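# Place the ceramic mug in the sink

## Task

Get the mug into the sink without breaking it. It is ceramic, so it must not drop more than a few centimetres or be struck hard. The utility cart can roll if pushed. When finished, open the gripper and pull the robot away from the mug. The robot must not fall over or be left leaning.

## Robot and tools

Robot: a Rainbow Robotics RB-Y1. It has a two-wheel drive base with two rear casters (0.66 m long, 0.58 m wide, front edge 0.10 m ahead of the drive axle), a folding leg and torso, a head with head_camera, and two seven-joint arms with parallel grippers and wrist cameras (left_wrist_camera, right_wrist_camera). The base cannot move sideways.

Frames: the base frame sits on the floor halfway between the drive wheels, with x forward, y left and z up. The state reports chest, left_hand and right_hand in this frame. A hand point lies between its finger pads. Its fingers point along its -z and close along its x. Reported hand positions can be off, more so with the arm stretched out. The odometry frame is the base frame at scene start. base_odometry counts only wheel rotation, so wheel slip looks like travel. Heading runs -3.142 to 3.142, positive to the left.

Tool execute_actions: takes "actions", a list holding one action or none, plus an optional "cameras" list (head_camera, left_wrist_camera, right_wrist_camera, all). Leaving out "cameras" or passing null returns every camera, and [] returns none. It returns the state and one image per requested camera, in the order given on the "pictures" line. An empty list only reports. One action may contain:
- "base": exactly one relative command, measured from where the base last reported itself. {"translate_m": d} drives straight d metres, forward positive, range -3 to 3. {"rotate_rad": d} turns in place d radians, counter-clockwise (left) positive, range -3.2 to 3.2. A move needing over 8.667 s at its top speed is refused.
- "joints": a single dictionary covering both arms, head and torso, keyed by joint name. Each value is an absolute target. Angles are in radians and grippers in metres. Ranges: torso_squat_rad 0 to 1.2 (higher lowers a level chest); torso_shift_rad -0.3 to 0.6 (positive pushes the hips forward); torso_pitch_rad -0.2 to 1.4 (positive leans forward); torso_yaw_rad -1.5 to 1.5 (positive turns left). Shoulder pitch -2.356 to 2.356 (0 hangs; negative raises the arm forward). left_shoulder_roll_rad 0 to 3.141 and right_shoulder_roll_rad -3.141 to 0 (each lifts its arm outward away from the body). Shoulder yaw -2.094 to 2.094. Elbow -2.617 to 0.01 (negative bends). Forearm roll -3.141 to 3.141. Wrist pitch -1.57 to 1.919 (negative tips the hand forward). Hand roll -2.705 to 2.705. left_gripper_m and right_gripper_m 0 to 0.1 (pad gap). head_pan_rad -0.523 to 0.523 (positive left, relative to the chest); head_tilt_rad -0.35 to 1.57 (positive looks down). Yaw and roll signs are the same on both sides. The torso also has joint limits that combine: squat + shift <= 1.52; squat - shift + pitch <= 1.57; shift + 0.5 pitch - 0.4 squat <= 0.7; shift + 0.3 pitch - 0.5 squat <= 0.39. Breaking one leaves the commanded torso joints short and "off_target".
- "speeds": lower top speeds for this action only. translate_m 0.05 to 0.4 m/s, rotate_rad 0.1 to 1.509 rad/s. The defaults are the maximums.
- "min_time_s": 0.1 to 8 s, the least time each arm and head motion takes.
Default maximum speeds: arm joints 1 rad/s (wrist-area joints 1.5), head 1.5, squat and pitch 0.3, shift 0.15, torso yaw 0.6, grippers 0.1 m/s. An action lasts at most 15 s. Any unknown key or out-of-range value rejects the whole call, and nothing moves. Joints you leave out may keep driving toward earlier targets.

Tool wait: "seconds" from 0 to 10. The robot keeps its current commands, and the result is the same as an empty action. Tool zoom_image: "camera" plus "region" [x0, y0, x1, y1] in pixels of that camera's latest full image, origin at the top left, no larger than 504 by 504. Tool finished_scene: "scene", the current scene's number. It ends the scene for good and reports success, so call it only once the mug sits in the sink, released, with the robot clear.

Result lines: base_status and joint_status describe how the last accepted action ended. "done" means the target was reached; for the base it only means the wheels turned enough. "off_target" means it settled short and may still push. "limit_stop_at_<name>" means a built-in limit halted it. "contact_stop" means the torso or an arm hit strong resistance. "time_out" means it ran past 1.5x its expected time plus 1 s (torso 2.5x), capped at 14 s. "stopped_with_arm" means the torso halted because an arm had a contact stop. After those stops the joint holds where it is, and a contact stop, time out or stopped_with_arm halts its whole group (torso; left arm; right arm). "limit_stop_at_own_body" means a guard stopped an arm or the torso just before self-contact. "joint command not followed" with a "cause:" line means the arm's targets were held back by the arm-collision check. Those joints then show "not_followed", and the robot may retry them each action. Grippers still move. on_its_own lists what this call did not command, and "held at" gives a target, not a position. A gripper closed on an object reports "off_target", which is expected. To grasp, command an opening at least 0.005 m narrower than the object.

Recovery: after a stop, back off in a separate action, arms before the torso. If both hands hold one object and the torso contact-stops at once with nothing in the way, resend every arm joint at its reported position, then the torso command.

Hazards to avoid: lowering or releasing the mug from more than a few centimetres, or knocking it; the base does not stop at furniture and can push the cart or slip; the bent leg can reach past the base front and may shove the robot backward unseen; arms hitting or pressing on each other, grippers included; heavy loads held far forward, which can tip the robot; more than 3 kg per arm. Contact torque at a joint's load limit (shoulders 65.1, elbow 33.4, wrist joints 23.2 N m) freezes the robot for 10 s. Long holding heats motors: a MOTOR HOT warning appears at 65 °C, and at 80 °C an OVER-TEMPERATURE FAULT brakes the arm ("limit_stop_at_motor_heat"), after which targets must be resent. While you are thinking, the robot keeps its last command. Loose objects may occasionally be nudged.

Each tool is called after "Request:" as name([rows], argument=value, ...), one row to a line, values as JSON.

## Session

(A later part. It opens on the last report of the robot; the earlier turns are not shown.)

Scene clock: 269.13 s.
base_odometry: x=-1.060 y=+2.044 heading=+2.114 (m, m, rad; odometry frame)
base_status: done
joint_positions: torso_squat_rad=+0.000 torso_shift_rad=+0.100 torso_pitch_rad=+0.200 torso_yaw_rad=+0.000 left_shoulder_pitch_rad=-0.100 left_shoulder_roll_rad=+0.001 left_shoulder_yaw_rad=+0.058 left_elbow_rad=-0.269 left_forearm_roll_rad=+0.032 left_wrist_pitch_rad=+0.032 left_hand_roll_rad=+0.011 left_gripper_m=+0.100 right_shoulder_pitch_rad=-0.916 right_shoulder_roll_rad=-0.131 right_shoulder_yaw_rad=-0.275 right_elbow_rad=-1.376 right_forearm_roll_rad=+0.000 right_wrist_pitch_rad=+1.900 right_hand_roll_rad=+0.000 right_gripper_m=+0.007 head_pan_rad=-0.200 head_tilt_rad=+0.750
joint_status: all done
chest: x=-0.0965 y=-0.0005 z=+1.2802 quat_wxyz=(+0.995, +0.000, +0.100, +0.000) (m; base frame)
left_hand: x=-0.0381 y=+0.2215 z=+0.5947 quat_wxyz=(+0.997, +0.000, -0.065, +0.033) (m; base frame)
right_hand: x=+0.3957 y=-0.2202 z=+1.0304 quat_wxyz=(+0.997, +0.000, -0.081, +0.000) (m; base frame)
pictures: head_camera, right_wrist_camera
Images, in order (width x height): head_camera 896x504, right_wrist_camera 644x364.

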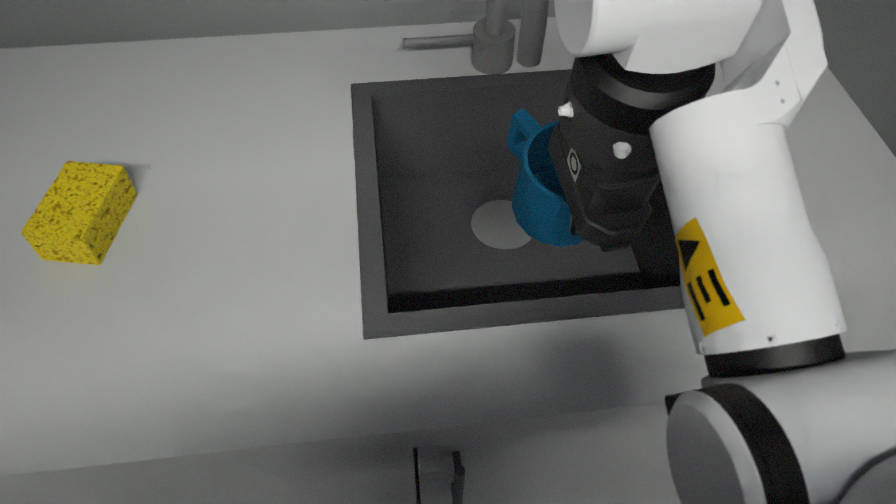

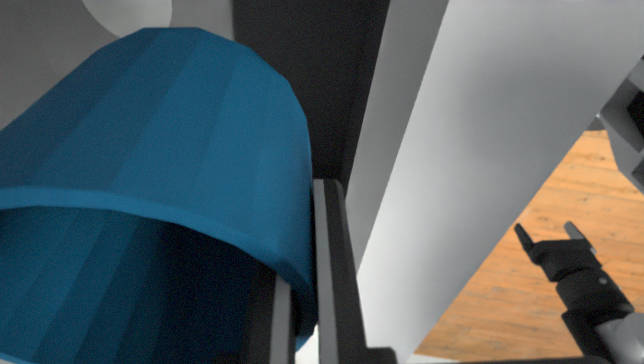

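Request:
execute_actions([
  {"base":{"translate_m":0.05},"joints":{"head_tilt_rad":0.65,"head_pan_rad":-0.25}},
], cameras=[])

Request:
execute_actions([
  {"joints":{"torso_squat_rad":0.1,"torso_shift_rad":0.1,"torso_pitch_rad":0.45,"right_shoulder_pitch_rad":-0.971,"right_shoulder_roll_rad":-0.146,"right_shoulder_yaw_rad":-0.286,"right_elbow_rad":-1.366,"right_wrist_pitch_rad":1.858,"left_shoulder_pitch_rad":-0.25},"min_time_s":1},
], cameras=["head_camera","right_wrist_camera"])

Scene clock: 304.80 s.
base_odometry: x=-1.086 y=+2.087 heading=+2.115 (m, m, rad; odometry frame)
base_status: done
joint_positions: torso_squat_rad=+0.000 torso_shift_rad=+0.100 torso_pitch_rad=+0.200 torso_yaw_rad=+0.000 left_shoulder_pitch_rad=-0.100 left_shoulder_roll_rad=+0.001 left_shoulder_yaw_rad=+0.058 left_elbow_rad=-0.269 left_forearm_roll_rad=+0.032 left_wrist_pitch_rad=+0.032 left_hand_roll_rad=+0.011 left_gripper_m=+0.100 right_shoulder_pitch_rad=-0.916 right_shoulder_roll_rad=-0.131 right_shoulder_yaw_rad=-0.275 right_elbow_rad=-1.376 right_forearm_roll_rad=+0.000 right_wrist_pitch_rad=+1.900 right_hand_roll_rad=+0.000 right_gripper_m=+0.007 head_pan_rad=-0.250 head_tilt_rad=+0.650
joint_status: all done
chest: x=-0.0965 y=-0.0005 z=+1.2802 quat_wxyz=(+0.995, +0.000, +0.100, +0.000) (m; base frame)
left_hand: x=-0.0381 y=+0.2215 z=+0.5947 quat_wxyz=(+0.997, +0.000, -0.065, +0.033) (m; base frame)
right_hand: x=+0.3957 y=-0.2202 z=+1.0304 quat_wxyz=(+0.997, +0.000, -0.081, +0.000) (m; base frame)
pictures: none
No camera images: the call's "cameras" was empty. Leave "cameras" out to get every camera's image.

Scene clock: 306.47 s.
base_odometry: x=-1.086 y=+2.087 heading=+2.115 (m, m, rad; odometry frame)
base_status: not commanded
joint_positions: torso_squat_rad=+0.100 torso_shift_rad=+0.100 torso_pitch_rad=+0.450 torso_yaw_rad=+0.000 left_shoulder_pitch_rad=-0.250 left_shoulder_roll_rad=+0.001 left_shoulder_yaw_rad=+0.058 left_elbow_rad=-0.269 left_forearm_roll_rad=+0.032 left_wrist_pitch_rad=+0.032 left_hand_roll_rad=+0.011 left_gripper_m=+0.100 right_shoulder_pitch_rad=-0.970 right_shoulder_roll_rad=-0.145 right_shoulder_yaw_rad=-0.286 right_elbow_rad=-1.366 right_forearm_roll_rad=+0.000 right_wrist_pitch_rad=+1.858 right_hand_roll_rad=+0.000 right_gripper_m=+0.007 head_pan_rad=-0.250 head_tilt_rad=+0.650
joint_status: all done
chest: x=-0.0237 y=-0.0004 z=+1.2521 quat_wxyz=(+0.975, +0.000, +0.223, +0.000) (m; base frame)
left_hand: x=-0.0303 y=+0.2090 z=+0.5602 quat_wxyz=(+1.000, -0.008, -0.010, +0.010) (m; base frame)
right_hand: x=+0.4224 y=-0.2198 z=+0.9070 quat_wxyz=(+1.000, +0.000, +0.001, +0.000) (m; base frame)
pictures: head_camera, right_wrist_camera
Images, in order (width x height): head_camera 896x504, right_wrist_camera 644x364.

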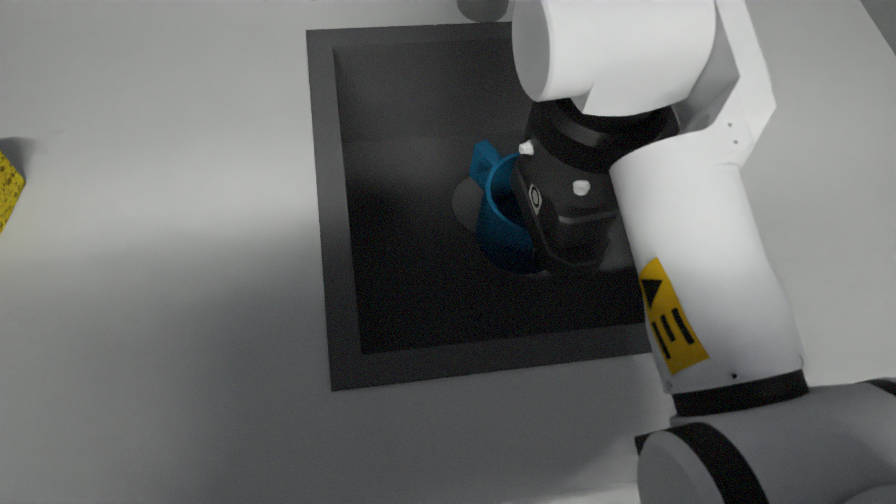

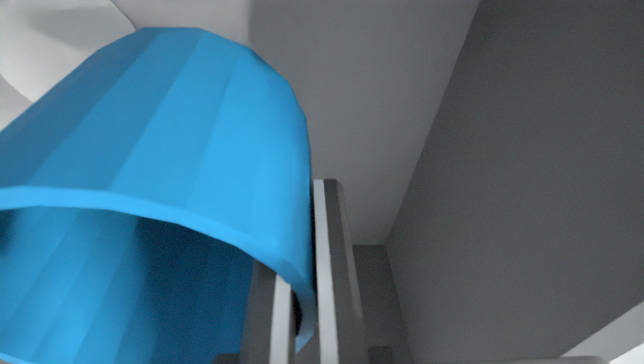

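Request:
execute_actions([
  {"joints":{"torso_squat_rad":0.43}},
], cameras=["head_camera","right_wrist_camera"])

Scene clock: 312.10 s.
base_odometry: x=-1.086 y=+2.087 heading=+2.115 (m, m, rad; odometry frame)
base_status: not commanded
joint_positions: torso_squat_rad=+0.430 torso_shift_rad=+0.100 torso_pitch_rad=+0.450 torso_yaw_rad=+0.000 left_shoulder_pitch_rad=-0.250 left_shoulder_roll_rad=+0.001 left_shoulder_yaw_rad=+0.058 left_elbow_rad=-0.269 left_forearm_roll_rad=+0.032 left_wrist_pitch_rad=+0.032 left_hand_roll_rad=+0.011 left_gripper_m=+0.100 right_shoulder_pitch_rad=-0.970 right_shoulder_roll_rad=-0.145 right_shoulder_yaw_rad=-0.286 right_elbow_rad=-1.366 right_forearm_roll_rad=+0.000 right_wrist_pitch_rad=+1.858 right_hand_roll_rad=+0.000 right_gripper_m=+0.007 head_pan_rad=-0.250 head_tilt_rad=+0.650
joint_status: all done
chest: x=-0.0299 y=-0.0004 z=+1.1922 quat_wxyz=(+0.975, +0.000, +0.223, +0.000) (m; base frame)
left_hand: x=-0.0362 y=+0.2090 z=+0.5003 quat_wxyz=(+1.000, -0.008, -0.011, +0.010) (m; base frame)
right_hand: x=+0.4164 y=-0.2198 z=+0.8472 quat_wxyz=(+1.000, +0.000, +0.001, +0.000) (m; base frame)
pictures: head_camera, right_wrist_camera
Images, in order (width x height): head_camera 896x504, right_wrist_camera 644x364.

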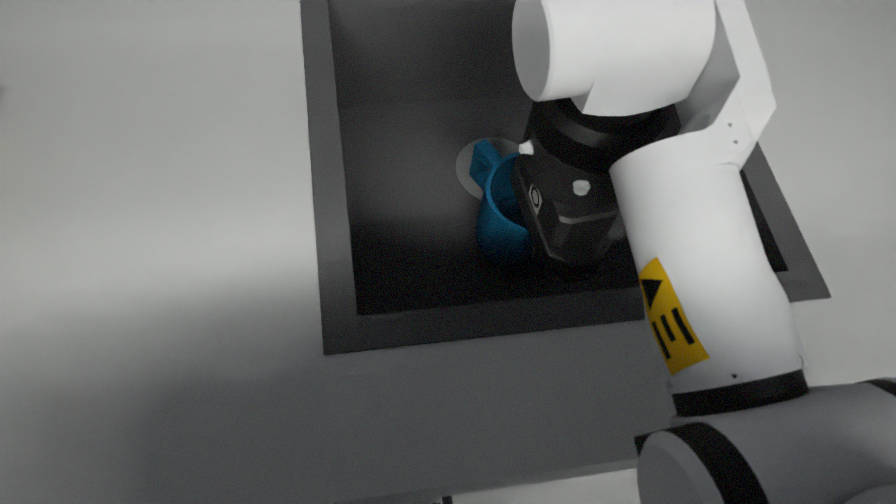

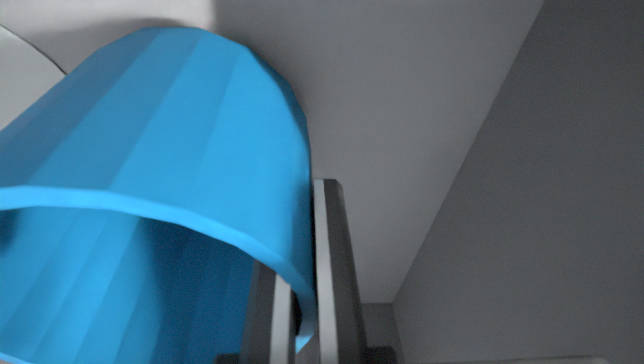

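Request:
execute_actions([
  {"joints":{"torso_squat_rad":0.46}},
], cameras=["right_wrist_camera"])

Scene clock: 331.53 s.
base_odometry: x=-1.086 y=+2.087 heading=+2.115 (m, m, rad; odometry frame)
base_status: not commanded
joint_positions: torso_squat_rad=+0.460 torso_shift_rad=+0.100 torso_pitch_rad=+0.450 torso_yaw_rad=+0.000 left_shoulder_pitch_rad=-0.250 left_shoulder_roll_rad=+0.001 left_shoulder_yaw_rad=+0.058 left_elbow_rad=-0.269 left_forearm_roll_rad=+0.032 left_wrist_pitch_rad=+0.032 left_hand_roll_rad=+0.011 left_gripper_m=+0.100 right_shoulder_pitch_rad=-0.970 right_shoulder_roll_rad=-0.146 right_shoulder_yaw_rad=-0.286 right_elbow_rad=-1.366 right_forearm_roll_rad=+0.000 right_wrist_pitch_rad=+1.858 right_hand_roll_rad=+0.000 right_gripper_m=+0.007 head_pan_rad=-0.250 head_tilt_rad=+0.650
joint_status: all done
chest: x=-0.0308 y=-0.0004 z=+1.1832 quat_wxyz=(+0.975, +0.000, +0.223, +0.000) (m; base frame)
left_hand: x=-0.0372 y=+0.2090 z=+0.4914 quat_wxyz=(+1.000, -0.008, -0.011, +0.010) (m; base frame)
right_hand: x=+0.4155 y=-0.2198 z=+0.8383 quat_wxyz=(+1.000, +0.000, +0.001, +0.000) (m; base frame)
pictures: right_wrist_camera
Images, in order (width x height): right_wrist_camera 644x364.

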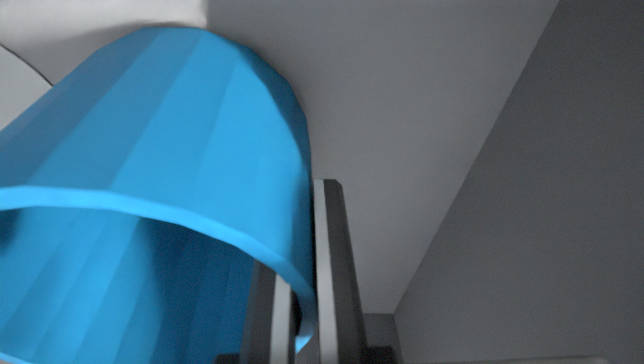

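Request:
execute_actions([
  {"joints":{"torso_squat_rad":0.49}},
], cameras=["right_wrist_camera"])

Scene clock: 335.93 s.
base_odometry: x=-1.086 y=+2.087 heading=+2.115 (m, m, rad; odometry frame)
base_status: not commanded
joint_positions: torso_squat_rad=+0.490 torso_shift_rad=+0.100 torso_pitch_rad=+0.449 torso_yaw_rad=+0.000 left_shoulder_pitch_rad=-0.250 left_shoulder_roll_rad=+0.001 left_shoulder_yaw_rad=+0.058 left_elbow_rad=-0.269 left_forearm_roll_rad=+0.032 left_wrist_pitch_rad=+0.032 left_hand_roll_rad=+0.011 left_gripper_m=+0.100 right_shoulder_pitch_rad=-0.973 right_shoulder_roll_rad=-0.147 right_shoulder_yaw_rad=-0.286 right_elbow_rad=-1.367 right_forearm_roll_rad=+0.000 right_wrist_pitch_rad=+1.859 right_hand_roll_rad=+0.000 right_gripper_m=+0.007 head_pan_rad=-0.250 head_tilt_rad=+0.650
joint_status: all done
chest: x=-0.0324 y=-0.0004 z=+1.1738 quat_wxyz=(+0.975, +0.000, +0.222, +0.000) (m; base frame)
left_hand: x=-0.0378 y=+0.2090 z=+0.4819 quat_wxyz=(+1.000, -0.008, -0.011, +0.010) (m; base frame)
right_hand: x=+0.4156 y=-0.2199 z=+0.8310 quat_wxyz=(+1.000, +0.000, -0.002, +0.001) (m; base frame)
pictures: right_wrist_camera
Images, in order (width x height): right_wrist_camera 644x364.

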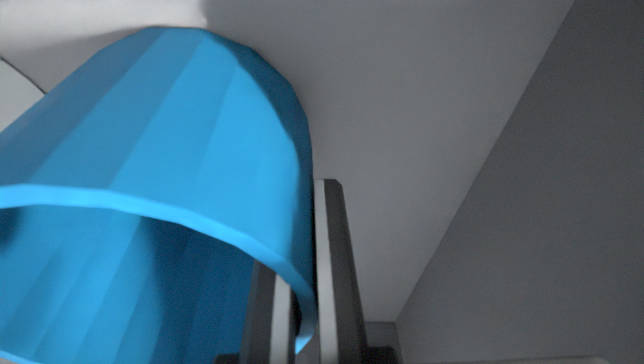

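Joints show deflection: contact. Release.

Request:
execute_actions([
  {"joints":{"right_gripper_m":0.04}},
], cameras=["right_wrist_camera"])

Request:
execute_actions([
  {"joints":{"torso_squat_rad":0.0,"right_elbow_rad":-1.42,"right_wrist_pitch_rad":1.91},"min_time_s":1.5},
], cameras=["head_camera","right_wrist_camera"])

Scene clock: 340.30 s.
base_odometry: x=-1.086 y=+2.087 heading=+2.115 (m, m, rad; odometry frame)
base_status: not commanded
joint_positions: torso_squat_rad=+0.490 torso_shift_rad=+0.100 torso_pitch_rad=+0.450 torso_yaw_rad=+0.000 left_shoulder_pitch_rad=-0.250 left_shoulder_roll_rad=+0.001 left_shoulder_yaw_rad=+0.058 left_elbow_rad=-0.269 left_forearm_roll_rad=+0.032 left_wrist_pitch_rad=+0.032 left_hand_roll_rad=+0.011 left_gripper_m=+0.100 right_shoulder_pitch_rad=-0.971 right_shoulder_roll_rad=-0.146 right_shoulder_yaw_rad=-0.286 right_elbow_rad=-1.366 right_forearm_roll_rad=+0.000 right_wrist_pitch_rad=+1.858 right_hand_roll_rad=+0.000 right_gripper_m=+0.040 head_pan_rad=-0.250 head_tilt_rad=+0.650
joint_status: all done
chest: x=-0.0318 y=-0.0004 z=+1.1737 quat_wxyz=(+0.975, +0.000, +0.223, +0.000) (m; base frame)
left_hand: x=-0.0380 y=+0.2090 z=+0.4818 quat_wxyz=(+1.000, -0.008, -0.011, +0.010) (m; base frame)
right_hand: x=+0.4151 y=-0.2201 z=+0.8294 quat_wxyz=(+1.000, +0.000, +0.000, +0.000) (m; base frame)
pictures: right_wrist_camera
Images, in order (width x height): right_wrist_camera 644x364.

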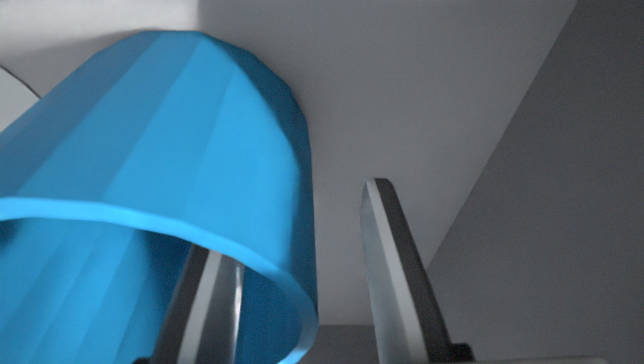

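Scene clock: 342.80 s.
base_odometry: x=-1.086 y=+2.087 heading=+2.115 (m, m, rad; odometry frame)
base_status: not commanded
joint_positions: torso_squat_rad=+0.000 torso_shift_rad=+0.100 torso_pitch_rad=+0.450 torso_yaw_rad=+0.000 left_shoulder_pitch_rad=-0.250 left_shoulder_roll_rad=+0.001 left_shoulder_yaw_rad=+0.058 left_elbow_rad=-0.269 left_forearm_roll_rad=+0.032 left_wrist_pitch_rad=+0.032 left_hand_roll_rad=+0.011 left_gripper_m=+0.100 right_shoulder_pitch_rad=-0.971 right_shoulder_roll_rad=-0.146 right_shoulder_yaw_rad=-0.286 right_elbow_rad=-1.420 right_forearm_roll_rad=+0.000 right_wrist_pitch_rad=+1.910 right_hand_roll_rad=+0.000 right_gripper_m=+0.040 head_pan_rad=-0.250 head_tilt_rad=+0.650
joint_status: all done
chest: x=-0.0234 y=-0.0004 z=+1.2556 quat_wxyz=(+0.975, +0.000, +0.223, +0.000) (m; base frame)
left_hand: x=-0.0299 y=+0.2089 z=+0.5637 quat_wxyz=(+1.000, -0.008, -0.010, +0.010) (m; base frame)
right_hand: x=+0.4210 y=-0.2201 z=+0.9246 quat_wxyz=(+1.000, +0.000, -0.001, +0.000) (m; base frame)
pictures: head_camera, right_wrist_camera
Images, in order (width x height): head_camera 896x504, right_wrist_camera 644x364.

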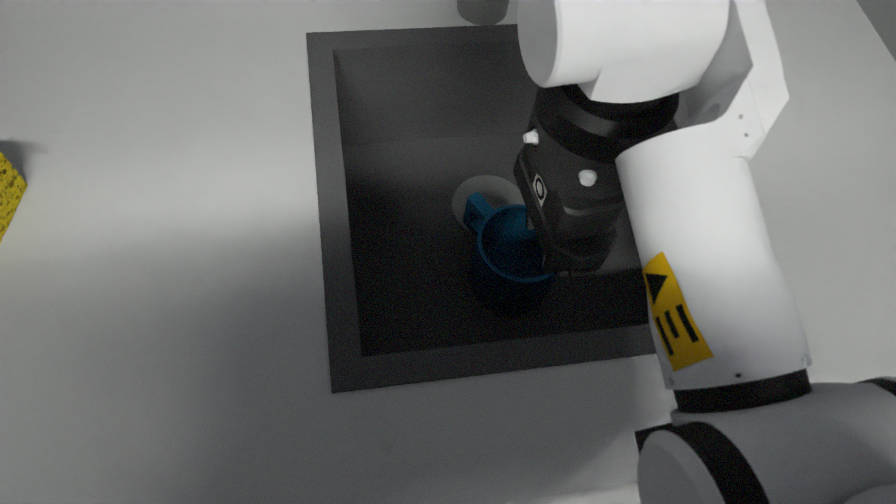

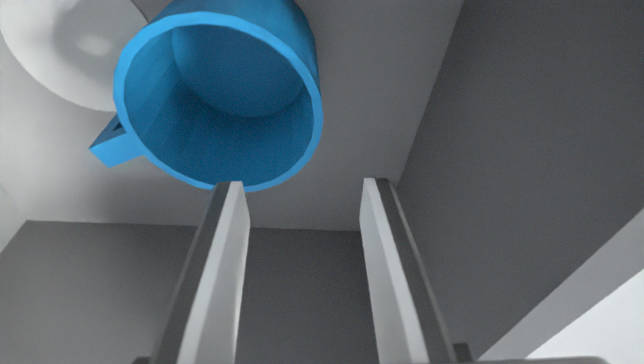

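Request:
execute_actions([
  {"base":{"translate_m":-0.6},"joints":{"torso_pitch_rad":0.15,"right_shoulder_pitch_rad":-1.1,"head_tilt_rad":0.5,"left_shoulder_pitch_rad":-0.1}},
], cameras=["head_camera"])

Scene clock: 353.73 s.
base_odometry: x=-0.776 y=+1.574 heading=+2.116 (m, m, rad; odometry frame)
base_status: done
joint_positions: torso_squat_rad=+0.000 torso_shift_rad=+0.100 torso_pitch_rad=+0.150 torso_yaw_rad=+0.000 left_shoulder_pitch_rad=-0.100 left_shoulder_roll_rad=+0.001 left_shoulder_yaw_rad=+0.058 left_elbow_rad=-0.269 left_forearm_roll_rad=+0.032 left_wrist_pitch_rad=+0.032 left_hand_roll_rad=+0.011 left_gripper_m=+0.100 right_shoulder_pitch_rad=-1.100 right_shoulder_roll_rad=-0.146 right_shoulder_yaw_rad=-0.286 right_elbow_rad=-1.420 right_forearm_roll_rad=+0.000 right_wrist_pitch_rad=+1.910 right_hand_roll_rad=+0.000 right_gripper_m=+0.040 head_pan_rad=-0.250 head_tilt_rad=+0.500
joint_status: all done
chest: x=-0.1119 y=-0.0005 z=+1.2830 quat_wxyz=(+0.997, +0.000, +0.075, +0.000) (m; base frame)
left_hand: x=-0.0191 y=+0.2215 z=+0.6012 quat_wxyz=(+0.995, -0.001, -0.090, +0.033) (m; base frame)
right_hand: x=+0.4381 y=-0.1957 z=+1.1618 quat_wxyz=(+0.978, +0.007, -0.210, +0.021) (m; base frame)
pictures: head_camera
Images, in order (width x height): head_camera 896x504.

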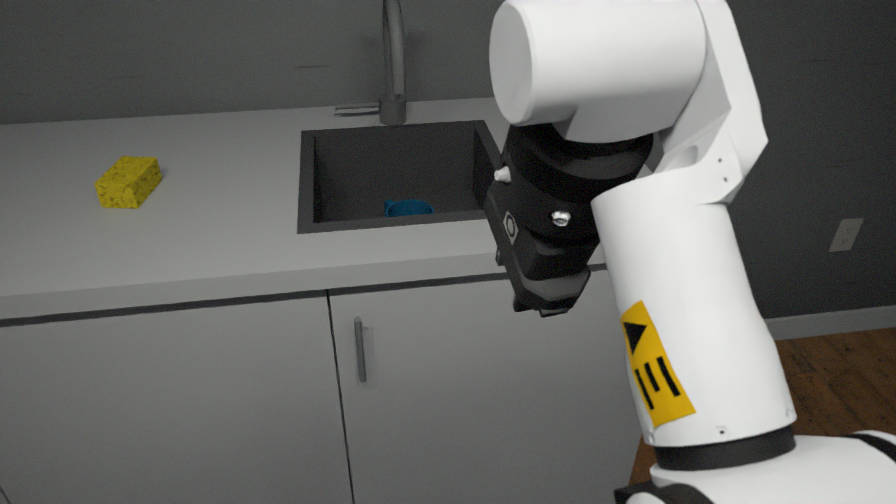

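Request:
finished_scene(scene=1)

The scene is finished: the task was done.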